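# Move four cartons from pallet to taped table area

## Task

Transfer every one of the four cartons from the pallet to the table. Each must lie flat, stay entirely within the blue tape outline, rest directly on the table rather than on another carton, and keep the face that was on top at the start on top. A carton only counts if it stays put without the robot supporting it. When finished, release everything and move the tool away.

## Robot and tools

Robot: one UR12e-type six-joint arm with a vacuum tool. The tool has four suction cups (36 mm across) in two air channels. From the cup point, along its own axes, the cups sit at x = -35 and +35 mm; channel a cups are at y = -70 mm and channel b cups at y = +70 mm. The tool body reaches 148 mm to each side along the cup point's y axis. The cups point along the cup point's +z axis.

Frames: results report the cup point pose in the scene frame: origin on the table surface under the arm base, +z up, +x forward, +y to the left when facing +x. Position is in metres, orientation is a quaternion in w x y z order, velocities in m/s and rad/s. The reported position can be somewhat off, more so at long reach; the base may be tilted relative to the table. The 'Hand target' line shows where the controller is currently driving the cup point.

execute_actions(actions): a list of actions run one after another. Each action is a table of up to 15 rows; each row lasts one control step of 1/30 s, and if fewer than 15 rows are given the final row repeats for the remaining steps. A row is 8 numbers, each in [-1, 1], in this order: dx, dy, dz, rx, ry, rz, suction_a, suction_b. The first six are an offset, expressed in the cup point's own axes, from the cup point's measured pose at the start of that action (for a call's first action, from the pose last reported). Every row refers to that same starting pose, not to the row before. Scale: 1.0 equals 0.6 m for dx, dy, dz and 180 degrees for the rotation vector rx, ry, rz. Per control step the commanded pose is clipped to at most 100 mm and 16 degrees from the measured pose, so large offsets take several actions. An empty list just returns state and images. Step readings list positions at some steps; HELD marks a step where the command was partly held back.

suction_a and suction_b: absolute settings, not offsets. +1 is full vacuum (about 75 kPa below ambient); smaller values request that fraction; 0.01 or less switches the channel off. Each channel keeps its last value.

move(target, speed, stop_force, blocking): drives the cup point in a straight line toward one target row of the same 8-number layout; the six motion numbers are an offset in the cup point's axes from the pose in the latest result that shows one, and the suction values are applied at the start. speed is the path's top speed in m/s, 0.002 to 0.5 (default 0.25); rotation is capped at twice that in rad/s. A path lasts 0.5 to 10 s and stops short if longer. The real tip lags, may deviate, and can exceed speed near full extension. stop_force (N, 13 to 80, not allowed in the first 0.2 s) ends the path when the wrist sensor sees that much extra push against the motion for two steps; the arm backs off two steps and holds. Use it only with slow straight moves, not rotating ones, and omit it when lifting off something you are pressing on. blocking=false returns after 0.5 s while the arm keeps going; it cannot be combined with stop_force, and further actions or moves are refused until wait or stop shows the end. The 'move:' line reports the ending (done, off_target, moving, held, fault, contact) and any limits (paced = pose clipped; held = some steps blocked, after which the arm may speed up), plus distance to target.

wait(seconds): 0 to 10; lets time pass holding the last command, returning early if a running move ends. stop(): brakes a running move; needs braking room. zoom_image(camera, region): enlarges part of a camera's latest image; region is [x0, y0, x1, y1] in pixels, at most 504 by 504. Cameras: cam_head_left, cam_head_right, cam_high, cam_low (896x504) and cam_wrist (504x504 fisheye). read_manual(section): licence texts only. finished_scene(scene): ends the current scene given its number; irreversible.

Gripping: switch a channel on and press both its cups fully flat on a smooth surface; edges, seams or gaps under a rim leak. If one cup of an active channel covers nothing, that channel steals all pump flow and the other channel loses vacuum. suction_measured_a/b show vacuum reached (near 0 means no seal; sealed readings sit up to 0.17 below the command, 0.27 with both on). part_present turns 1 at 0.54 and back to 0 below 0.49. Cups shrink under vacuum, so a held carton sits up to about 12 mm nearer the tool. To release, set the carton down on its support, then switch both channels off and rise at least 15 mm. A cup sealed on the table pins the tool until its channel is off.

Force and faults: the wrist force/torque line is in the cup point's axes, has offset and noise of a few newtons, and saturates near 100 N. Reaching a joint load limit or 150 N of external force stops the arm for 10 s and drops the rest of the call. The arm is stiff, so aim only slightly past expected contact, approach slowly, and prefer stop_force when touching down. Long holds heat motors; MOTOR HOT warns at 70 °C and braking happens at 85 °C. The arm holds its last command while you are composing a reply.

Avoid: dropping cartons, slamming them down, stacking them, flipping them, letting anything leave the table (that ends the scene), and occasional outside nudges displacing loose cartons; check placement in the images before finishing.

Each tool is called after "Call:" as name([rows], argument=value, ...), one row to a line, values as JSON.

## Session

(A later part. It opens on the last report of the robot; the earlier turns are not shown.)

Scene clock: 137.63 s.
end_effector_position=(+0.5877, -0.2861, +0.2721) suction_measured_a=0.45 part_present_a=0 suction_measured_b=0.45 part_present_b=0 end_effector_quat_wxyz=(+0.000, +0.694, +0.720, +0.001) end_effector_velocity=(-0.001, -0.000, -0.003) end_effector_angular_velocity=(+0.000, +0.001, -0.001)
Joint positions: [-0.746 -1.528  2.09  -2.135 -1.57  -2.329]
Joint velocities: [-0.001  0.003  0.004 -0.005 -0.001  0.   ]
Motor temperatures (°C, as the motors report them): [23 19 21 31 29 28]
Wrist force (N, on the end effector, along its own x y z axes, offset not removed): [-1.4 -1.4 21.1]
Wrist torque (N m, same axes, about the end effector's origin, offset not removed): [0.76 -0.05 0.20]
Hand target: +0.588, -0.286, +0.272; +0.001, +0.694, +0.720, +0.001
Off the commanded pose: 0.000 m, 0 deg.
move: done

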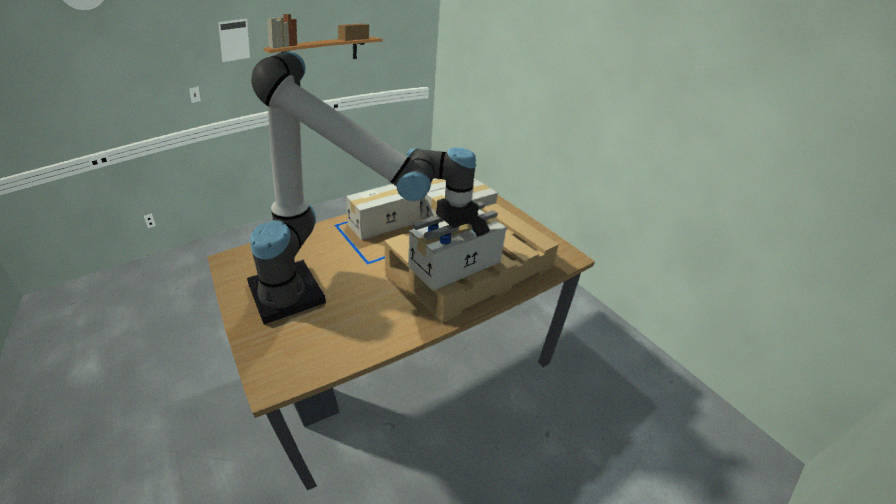

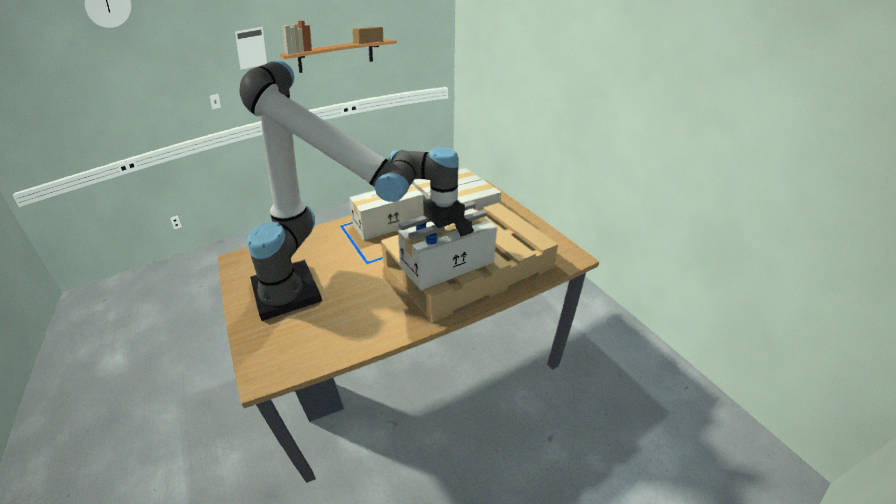

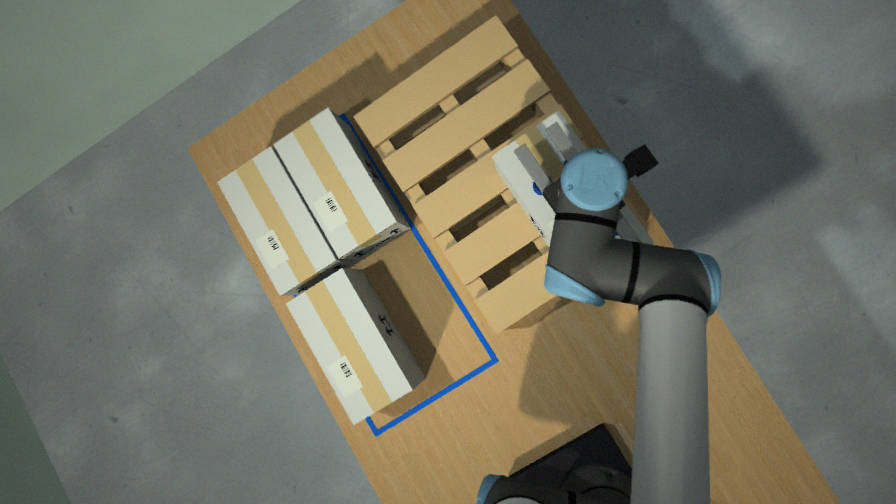

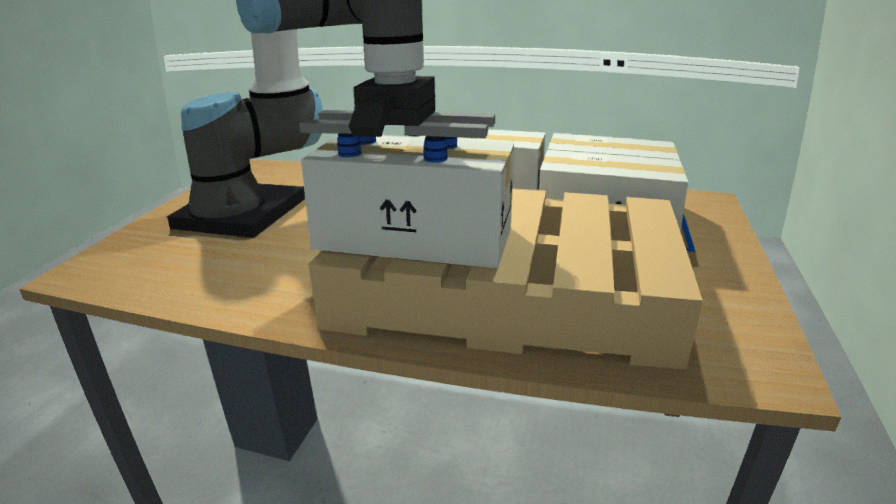

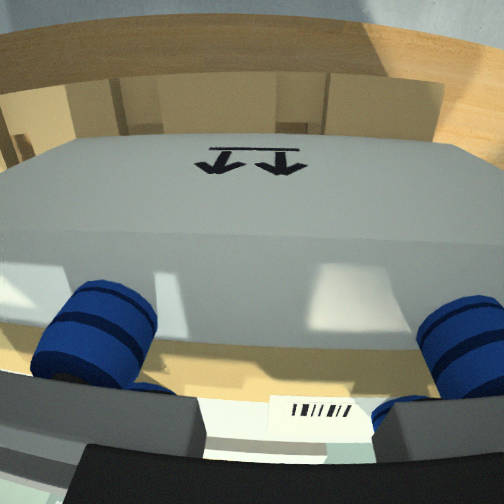

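Call:
move(target=[0,0,-0.027,0,0,0,1,1], speed=0.04)

Call:
move(target=[0.662,0.0117,0,0,0,0.0117,1,1], speed=0.33)

Call:
move(target=[0.01,0,0.227,0,0,0,1,1], speed=0.2)

Scene clock: 145.80 s.
end_effector_position=(+0.5877, -0.2861, +0.2880) suction_measured_a=0.76 part_present_a=1 suction_measured_b=0.76 part_present_b=1 end_effector_quat_wxyz=(+0.000, +0.694, +0.720, +0.001) end_effector_velocity=(-0.000, -0.000, +0.003) end_effector_angular_velocity=(-0.000, +0.000, -0.001)
Joint positions: [-0.746 -1.543  2.074 -2.103 -1.57  -2.329]
Joint velocities: [-0.001 -0.003 -0.004  0.006 -0.     0.   ]
Motor temperatures (°C, as the motors report them): [23 19 21 31 29 28]
Wrist force (N, on the end effector, along its own x y z axes, offset not removed): [0.5 -1.6 19.9]
Wrist torque (N m, same axes, about the end effector's origin, offset not removed): [0.92 -0.27 0.05]
Hand target: +0.588, -0.286, +0.288; +0.000, +0.694, +0.720, +0.001
Off the commanded pose: 0.000 m, 0 deg.
move: done

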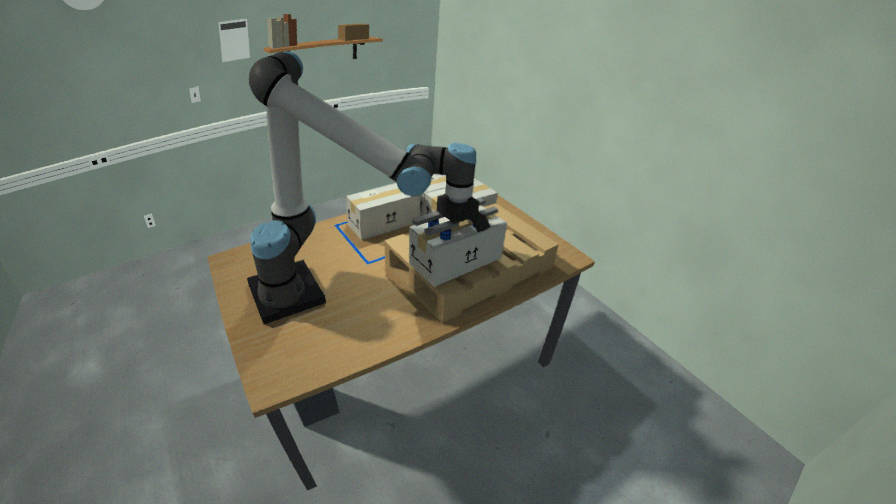

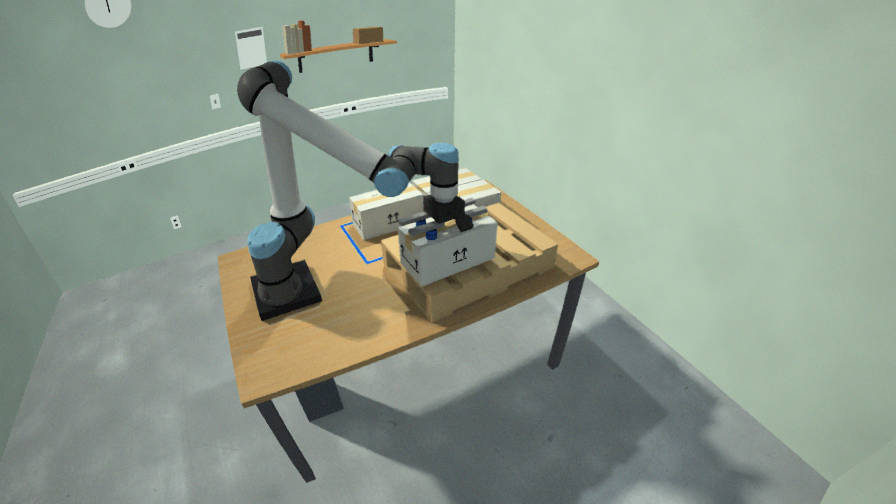

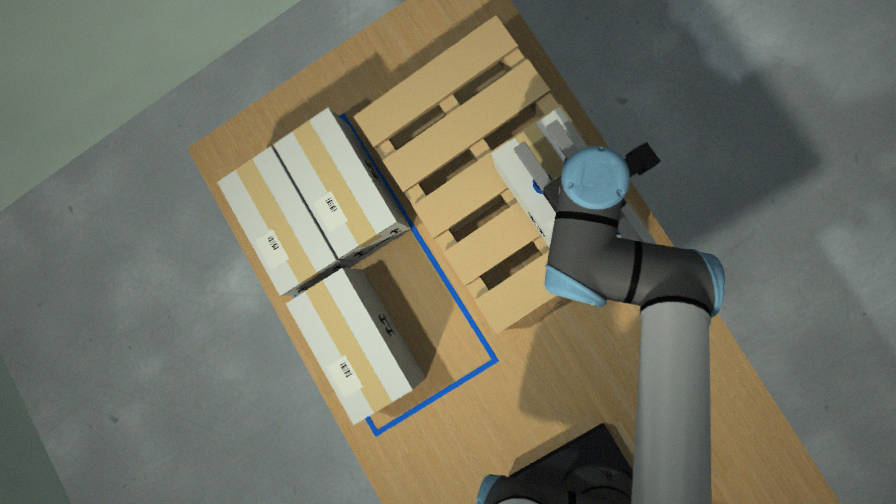

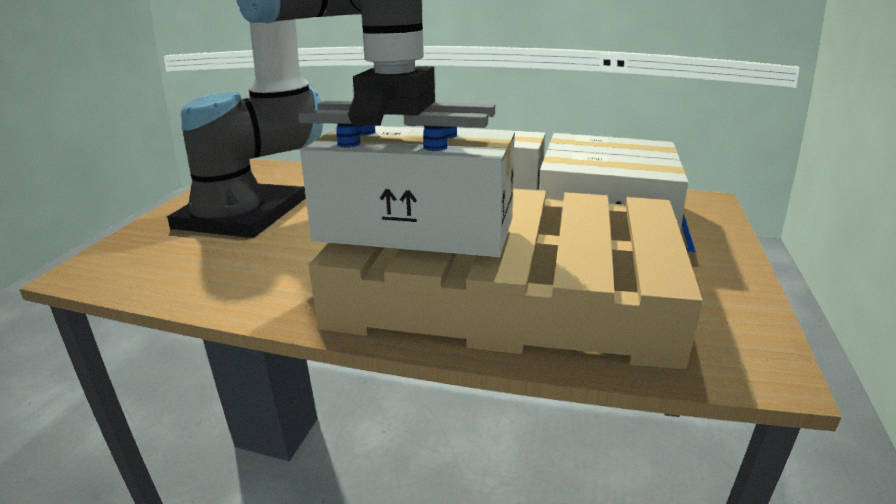

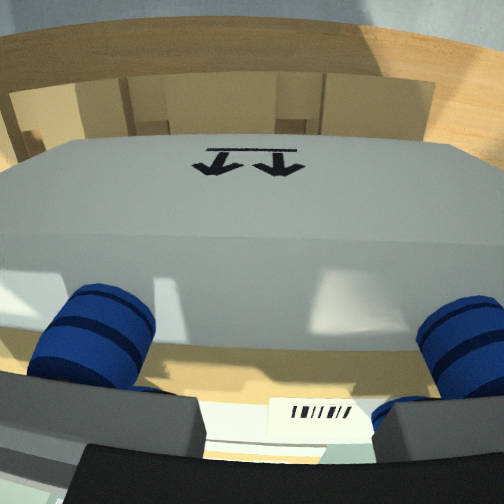

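Scene clock: 147.77 s.
end_effector_position=(+0.5802, +0.1105, +0.2882) suction_measured_a=0.76 part_present_a=1 suction_measured_b=0.76 part_present_b=1 end_effector_quat_wxyz=(+0.000, +0.707, +0.707, +0.001) end_effector_velocity=(+0.000, +0.003, -0.000) end_effector_angular_velocity=(-0.000, +0.001, -0.001)
Joint positions: [-0.134 -1.652  2.179 -2.1   -1.571 -1.681]
Joint velocities: [ 0.005  0.002 -0.001  0.    -0.001  0.006]
Motor temperatures (°C, as the motors report them): [23 19 21 31 29 28]
Wrist force (N, on the end effector, along its own x y z axes, offset not removed): [-0.4 -2.1 23.1]
Wrist torque (N m, same axes, about the end effector's origin, offset not removed): [0.80 -0.22 -0.01]
Hand target: +0.580, +0.111, +0.288; +0.000, +0.707, +0.707, +0.001
Off the commanded pose: 0.001 m, 0 deg.
move: done

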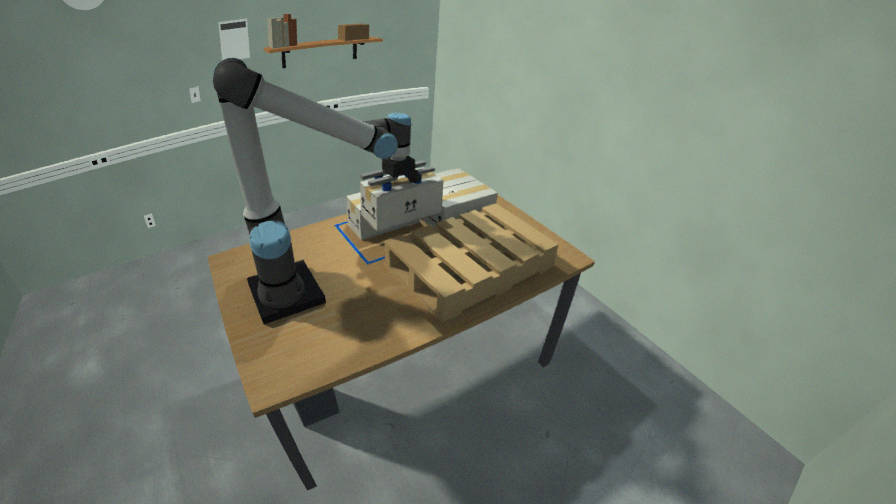

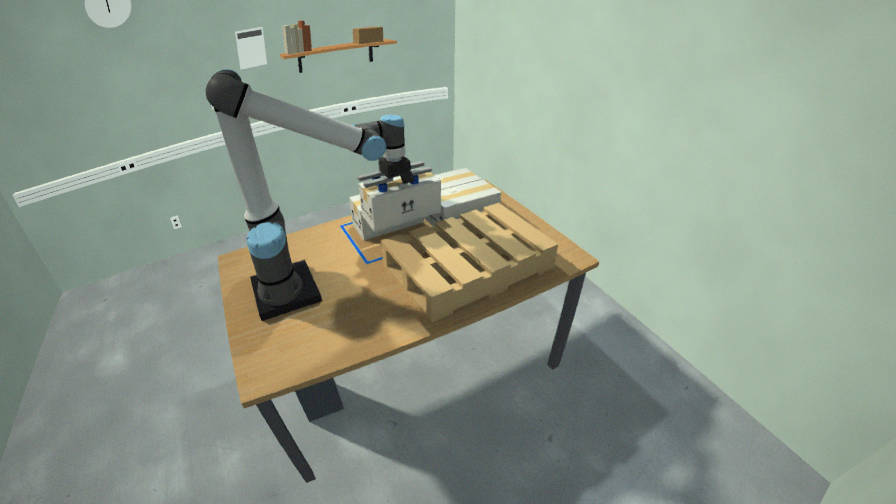

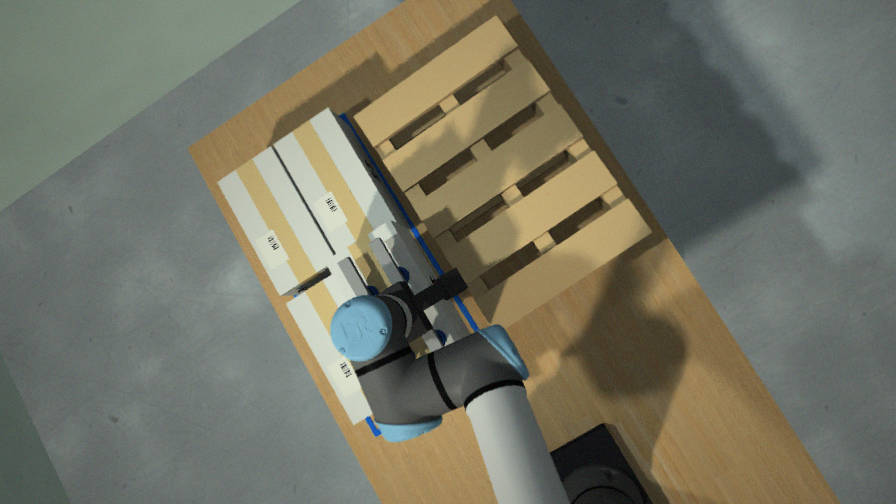

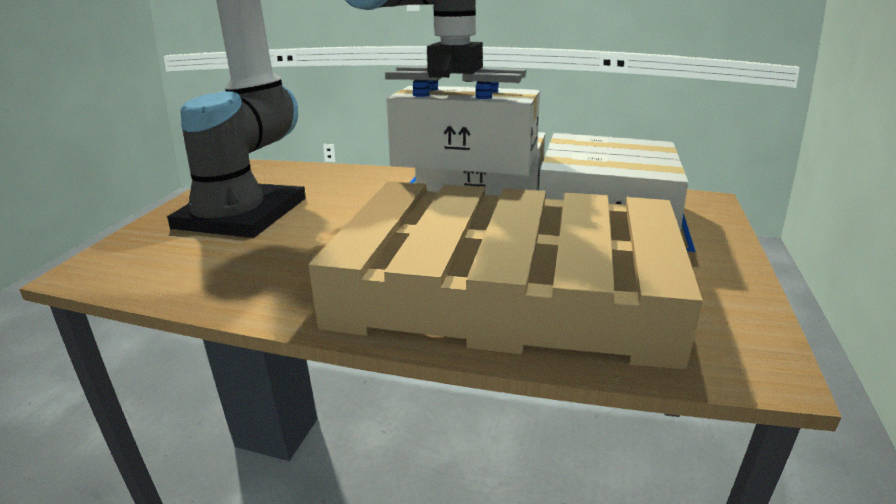

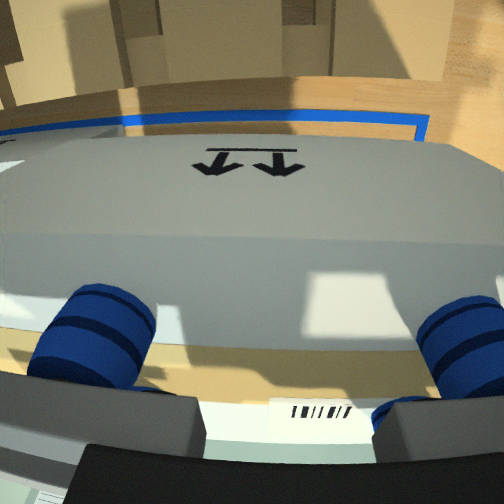

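Scene clock: 149.10 s.
end_effector_position=(+0.5802, +0.1166, +0.1524) suction_measured_a=0.76 part_present_a=1 suction_measured_b=0.76 part_present_b=1 end_effector_quat_wxyz=(+0.000, +0.707, +0.707, +0.001) end_effector_velocity=(+0.001, -0.000, -0.002) end_effector_angular_velocity=(+0.001, -0.003, -0.001)
Joint positions: [-0.124 -1.472  2.304 -2.404 -1.571 -1.67 ]
Joint velocities: [-0.001  0.004  0.    -0.007  0.001  0.   ]
Motor temperatures (°C, as the motors report them): [23 19 21 31 29 28]
Wrist force (N, on the end effector, along its own x y z axes, offset not removed): [-0.2 2.1 20.4]
Wrist torque (N m, same axes, about the end effector's origin, offset not removed): [1.33 -0.17 0.16]
Hand target: +0.580, +0.117, +0.152; +0.000, +0.707, +0.707, +0.001
Off the commanded pose: 0.001 m, 0 deg.
move: done

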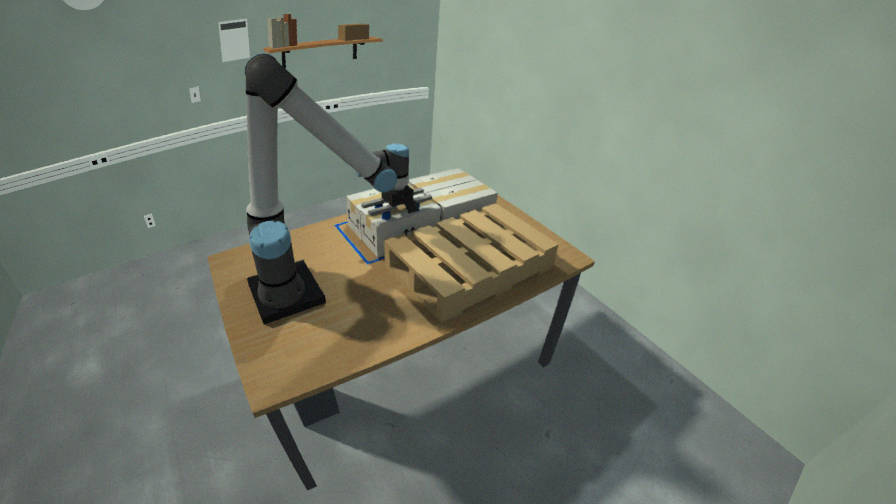

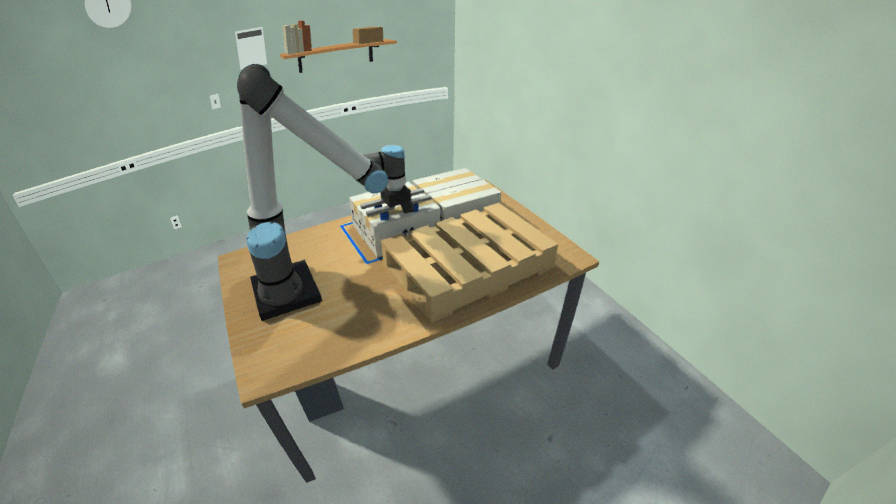

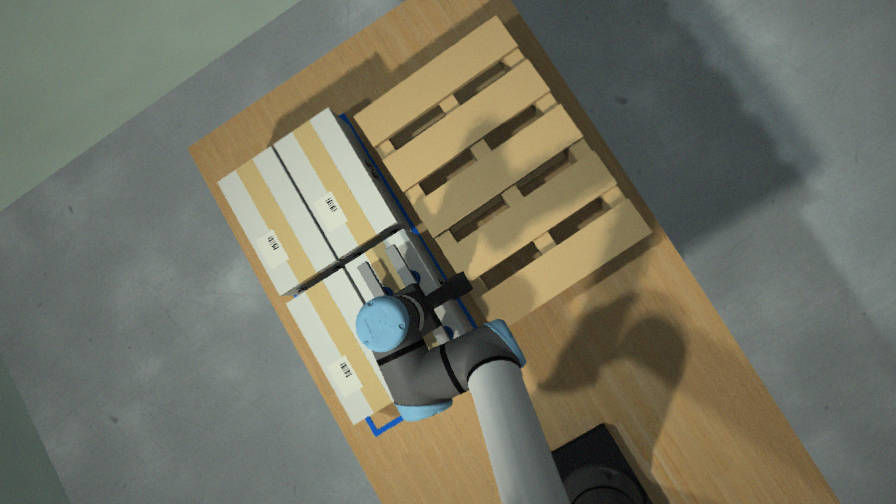

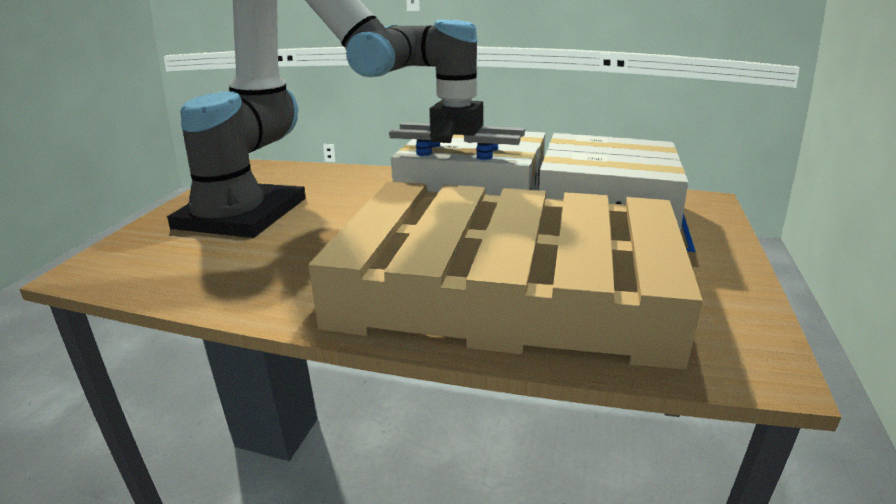

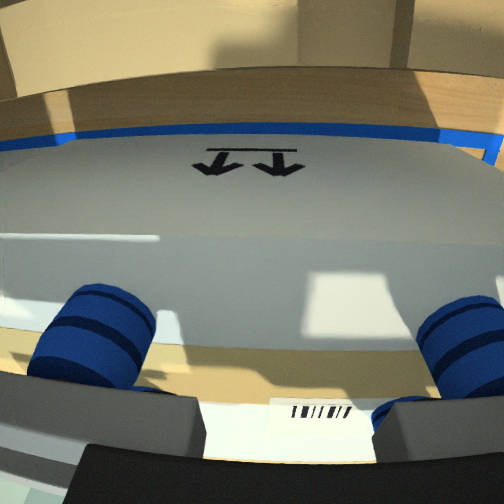

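Call:
move(target=[0.004,0,0.035,0,0,0,1,1], speed=0.007, stop_force=13)

Call:
move(target=[0,0,-0.025,0,0,0,0,0], speed=0.04)

Call:
move(target=[0,0,-0.3,0,0,0,0,0], speed=0.4)

Scene clock: 157.00 s.
end_effector_position=(+0.5803, +0.1176, +0.1437) suction_measured_a=0.76 part_present_a=1 suction_measured_b=0.76 part_present_b=1 end_effector_quat_wxyz=(+0.000, +0.707, +0.707, +0.001) end_effector_velocity=(-0.002, +0.001, +0.001) end_effector_angular_velocity=(+0.002, +0.003, +0.000)
Joint positions: [-0.122 -1.457  2.309 -2.424 -1.571 -1.669]
Joint velocities: [ 0.    -0.003  0.     0.007  0.001 -0.   ]
Motor temperatures (°C, as the motors report them): [23 19 21 31 29 28]
Wrist force (N, on the end effector, along its own x y z axes, offset not removed): [-2.1 7.3 -10.2]
Wrist torque (N m, same axes, about the end effector's origin, offset not removed): [-0.26 -0.53 -0.01]
Hand target: +0.580, +0.118, +0.144; +0.000, +0.707, +0.707, +0.001
Off the commanded pose: 0.012 m, 0 deg.
move: contact

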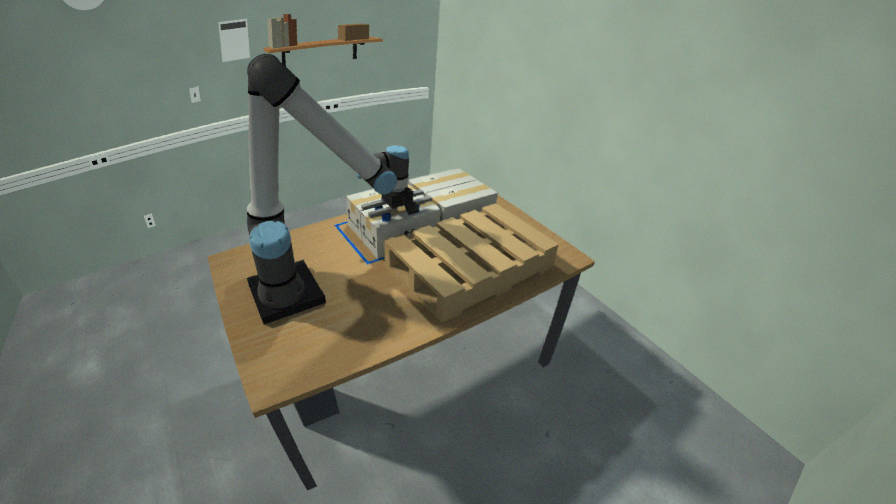

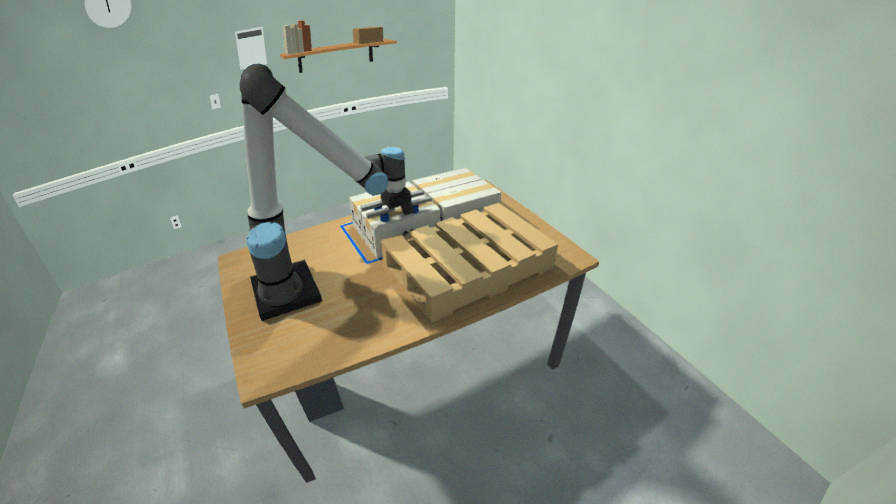

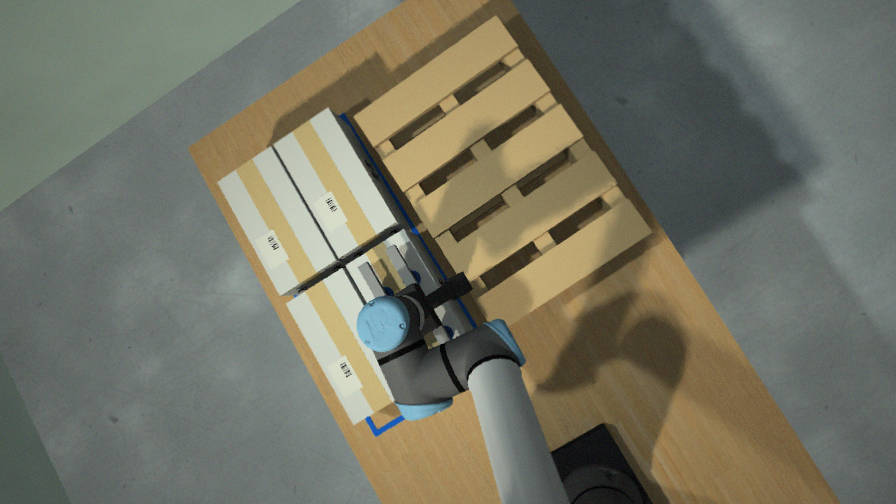

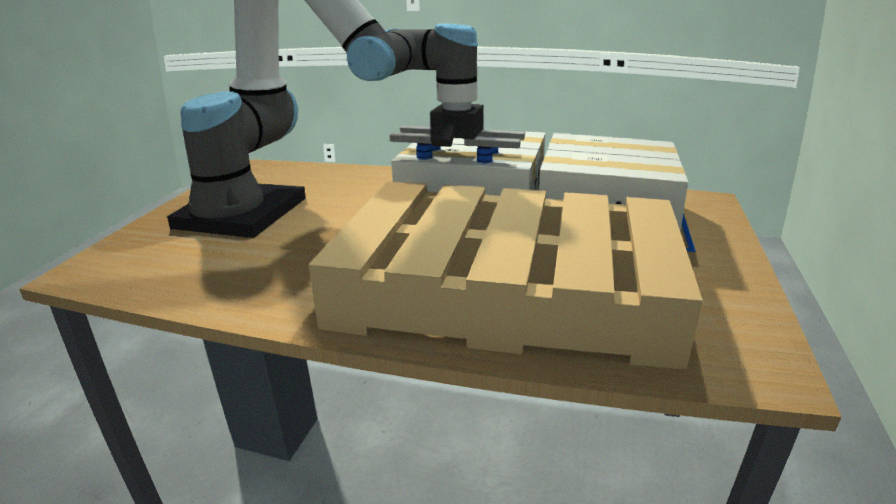

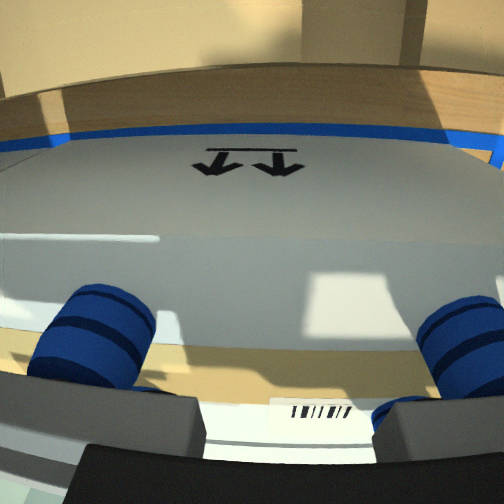

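Scene clock: 157.83 s.
end_effector_position=(+0.5803, +0.1176, +0.1583) suction_measured_a=0.01 part_present_a=0 suction_measured_b=0.01 part_present_b=0 end_effector_quat_wxyz=(+0.000, +0.707, +0.707, +0.001) end_effector_velocity=(-0.000, +0.000, +0.002) end_effector_angular_velocity=(+0.001, +0.001, +0.000)
Joint positions: [-0.122 -1.481  2.299 -2.39  -1.571 -1.669]
Joint velocities: [-0.    -0.004 -0.002  0.006  0.001 -0.   ]
Motor temperatures (°C, as the motors report them): [23 19 21 31 29 28]
Wrist force (N, on the end effector, along its own x y z axes, offset not removed): [1.1 0.1 2.1]
Wrist torque (N m, same axes, about the end effector's origin, offset not removed): [-0.10 -0.11 0.04]
Hand target: +0.580, +0.118, +0.159; +0.000, +0.707, +0.707, +0.001
Off the commanded pose: 0.000 m, 0 deg.
move: done

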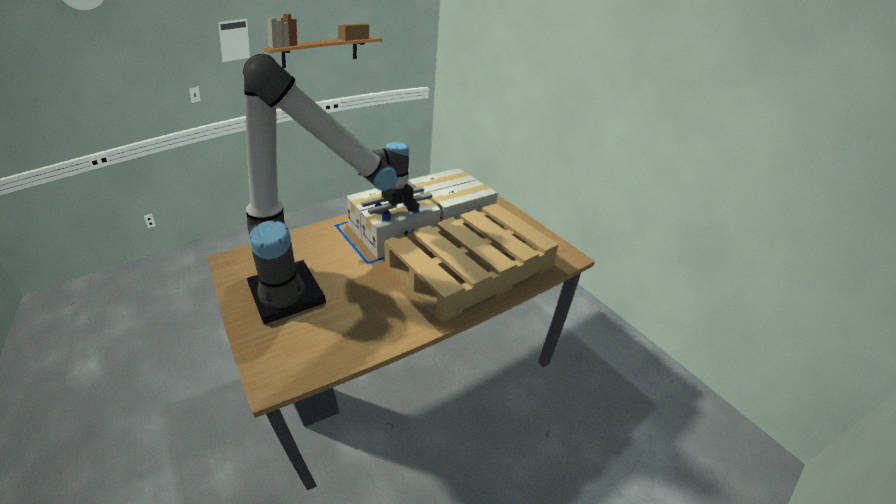

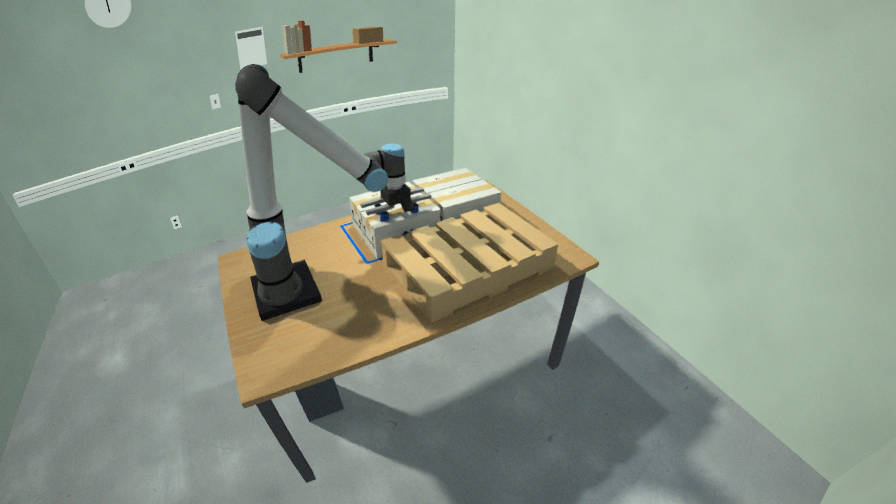

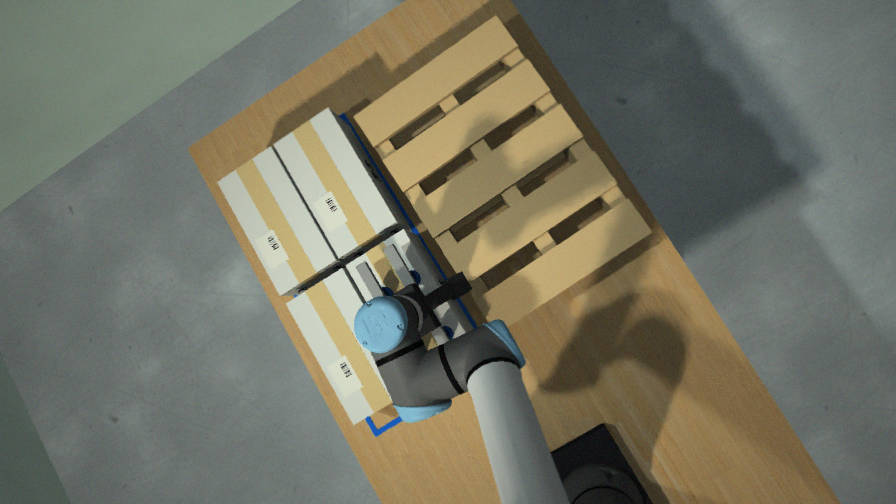

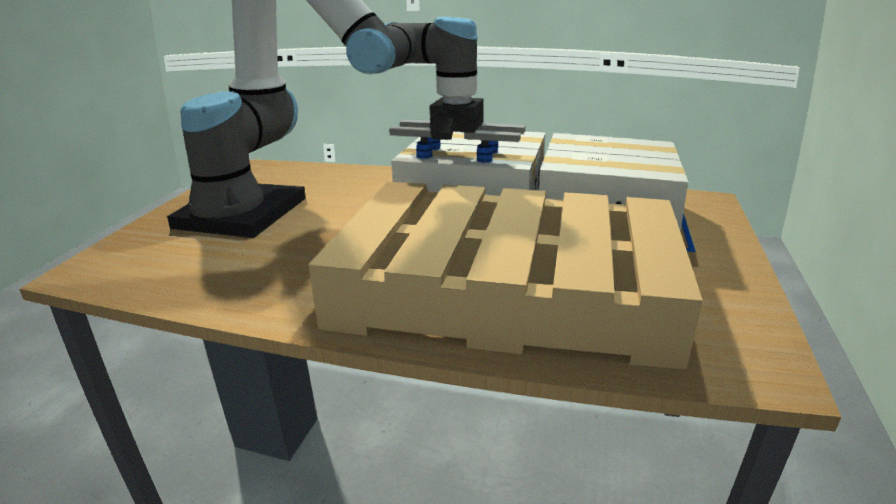

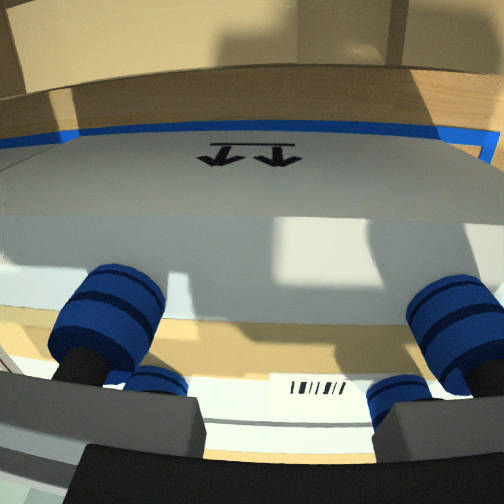

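Scene clock: 159.07 s.
end_effector_position=(+0.5802, +0.1175, +0.3378) suction_measured_a=0.01 part_present_a=0 suction_measured_b=0.01 part_present_b=0 end_effector_quat_wxyz=(+0.000, +0.707, +0.707, +0.001) end_effector_velocity=(+0.000, -0.001, +0.003) end_effector_angular_velocity=(+0.001, +0.002, -0.001)
Joint positions: [-0.122 -1.694  2.118 -1.997 -1.571 -1.669]
Joint velocities: [-0.001 -0.001 -0.004  0.008  0.    -0.   ]
Motor temperatures (°C, as the motors report them): [23 19 21 31 29 28]
Wrist force (N, on the end effector, along its own x y z axes, offset not removed): [0.7 0.5 -2.6]
Wrist torque (N m, same axes, about the end effector's origin, offset not removed): [-0.09 -0.16 0.25]
Hand target: +0.580, +0.117, +0.338; +0.000, +0.707, +0.707, +0.001
Off the commanded pose: 0.001 m, 0 deg.
move: done

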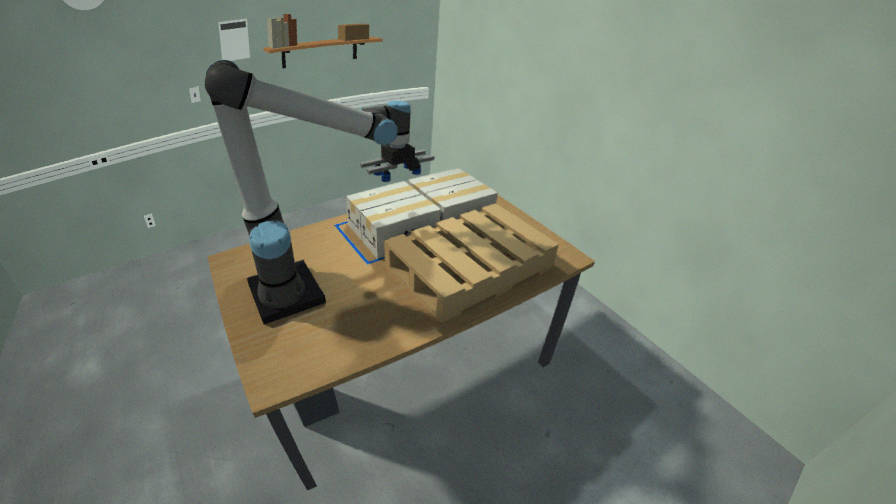

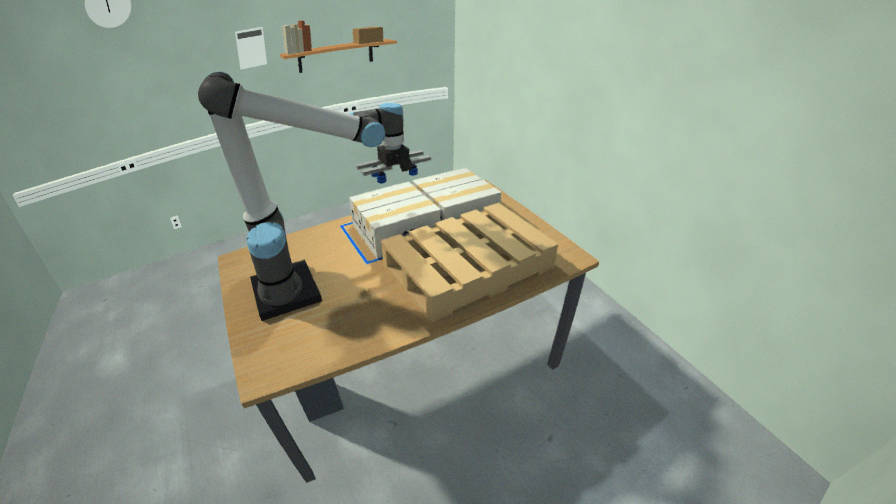

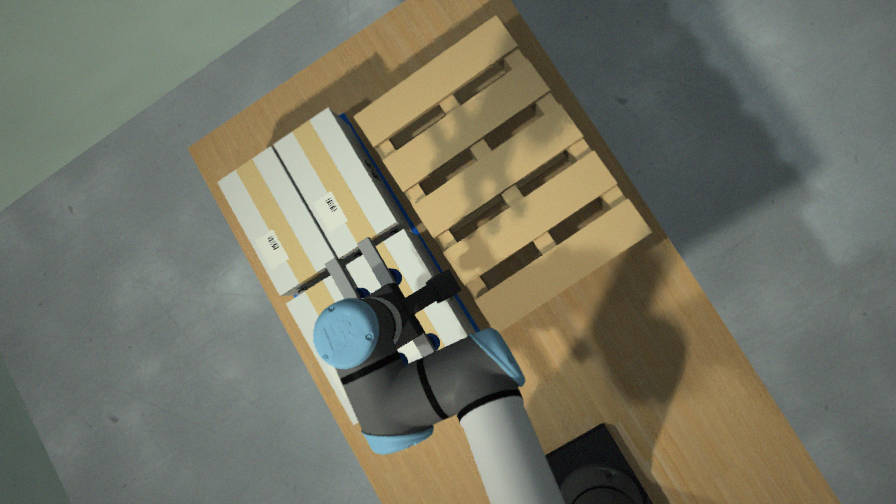

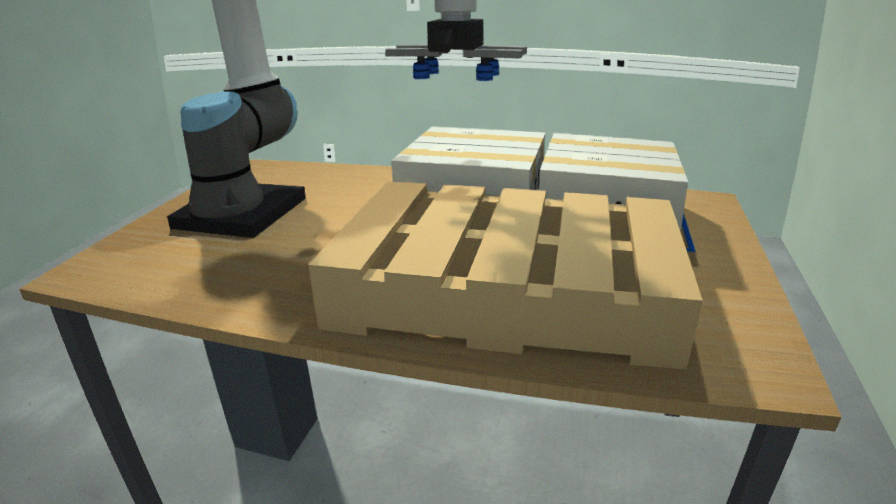

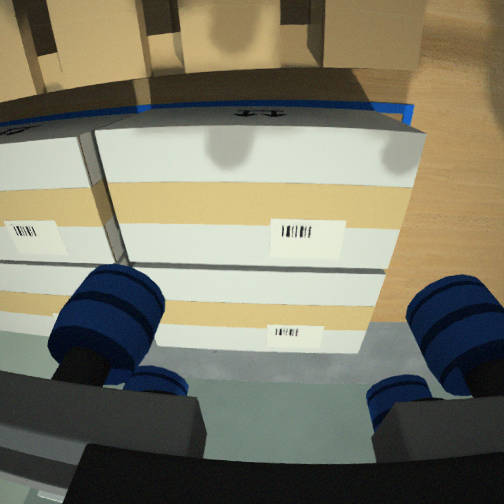

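Call:
finished_scene(scene=2)

The scene is finished: the task was done.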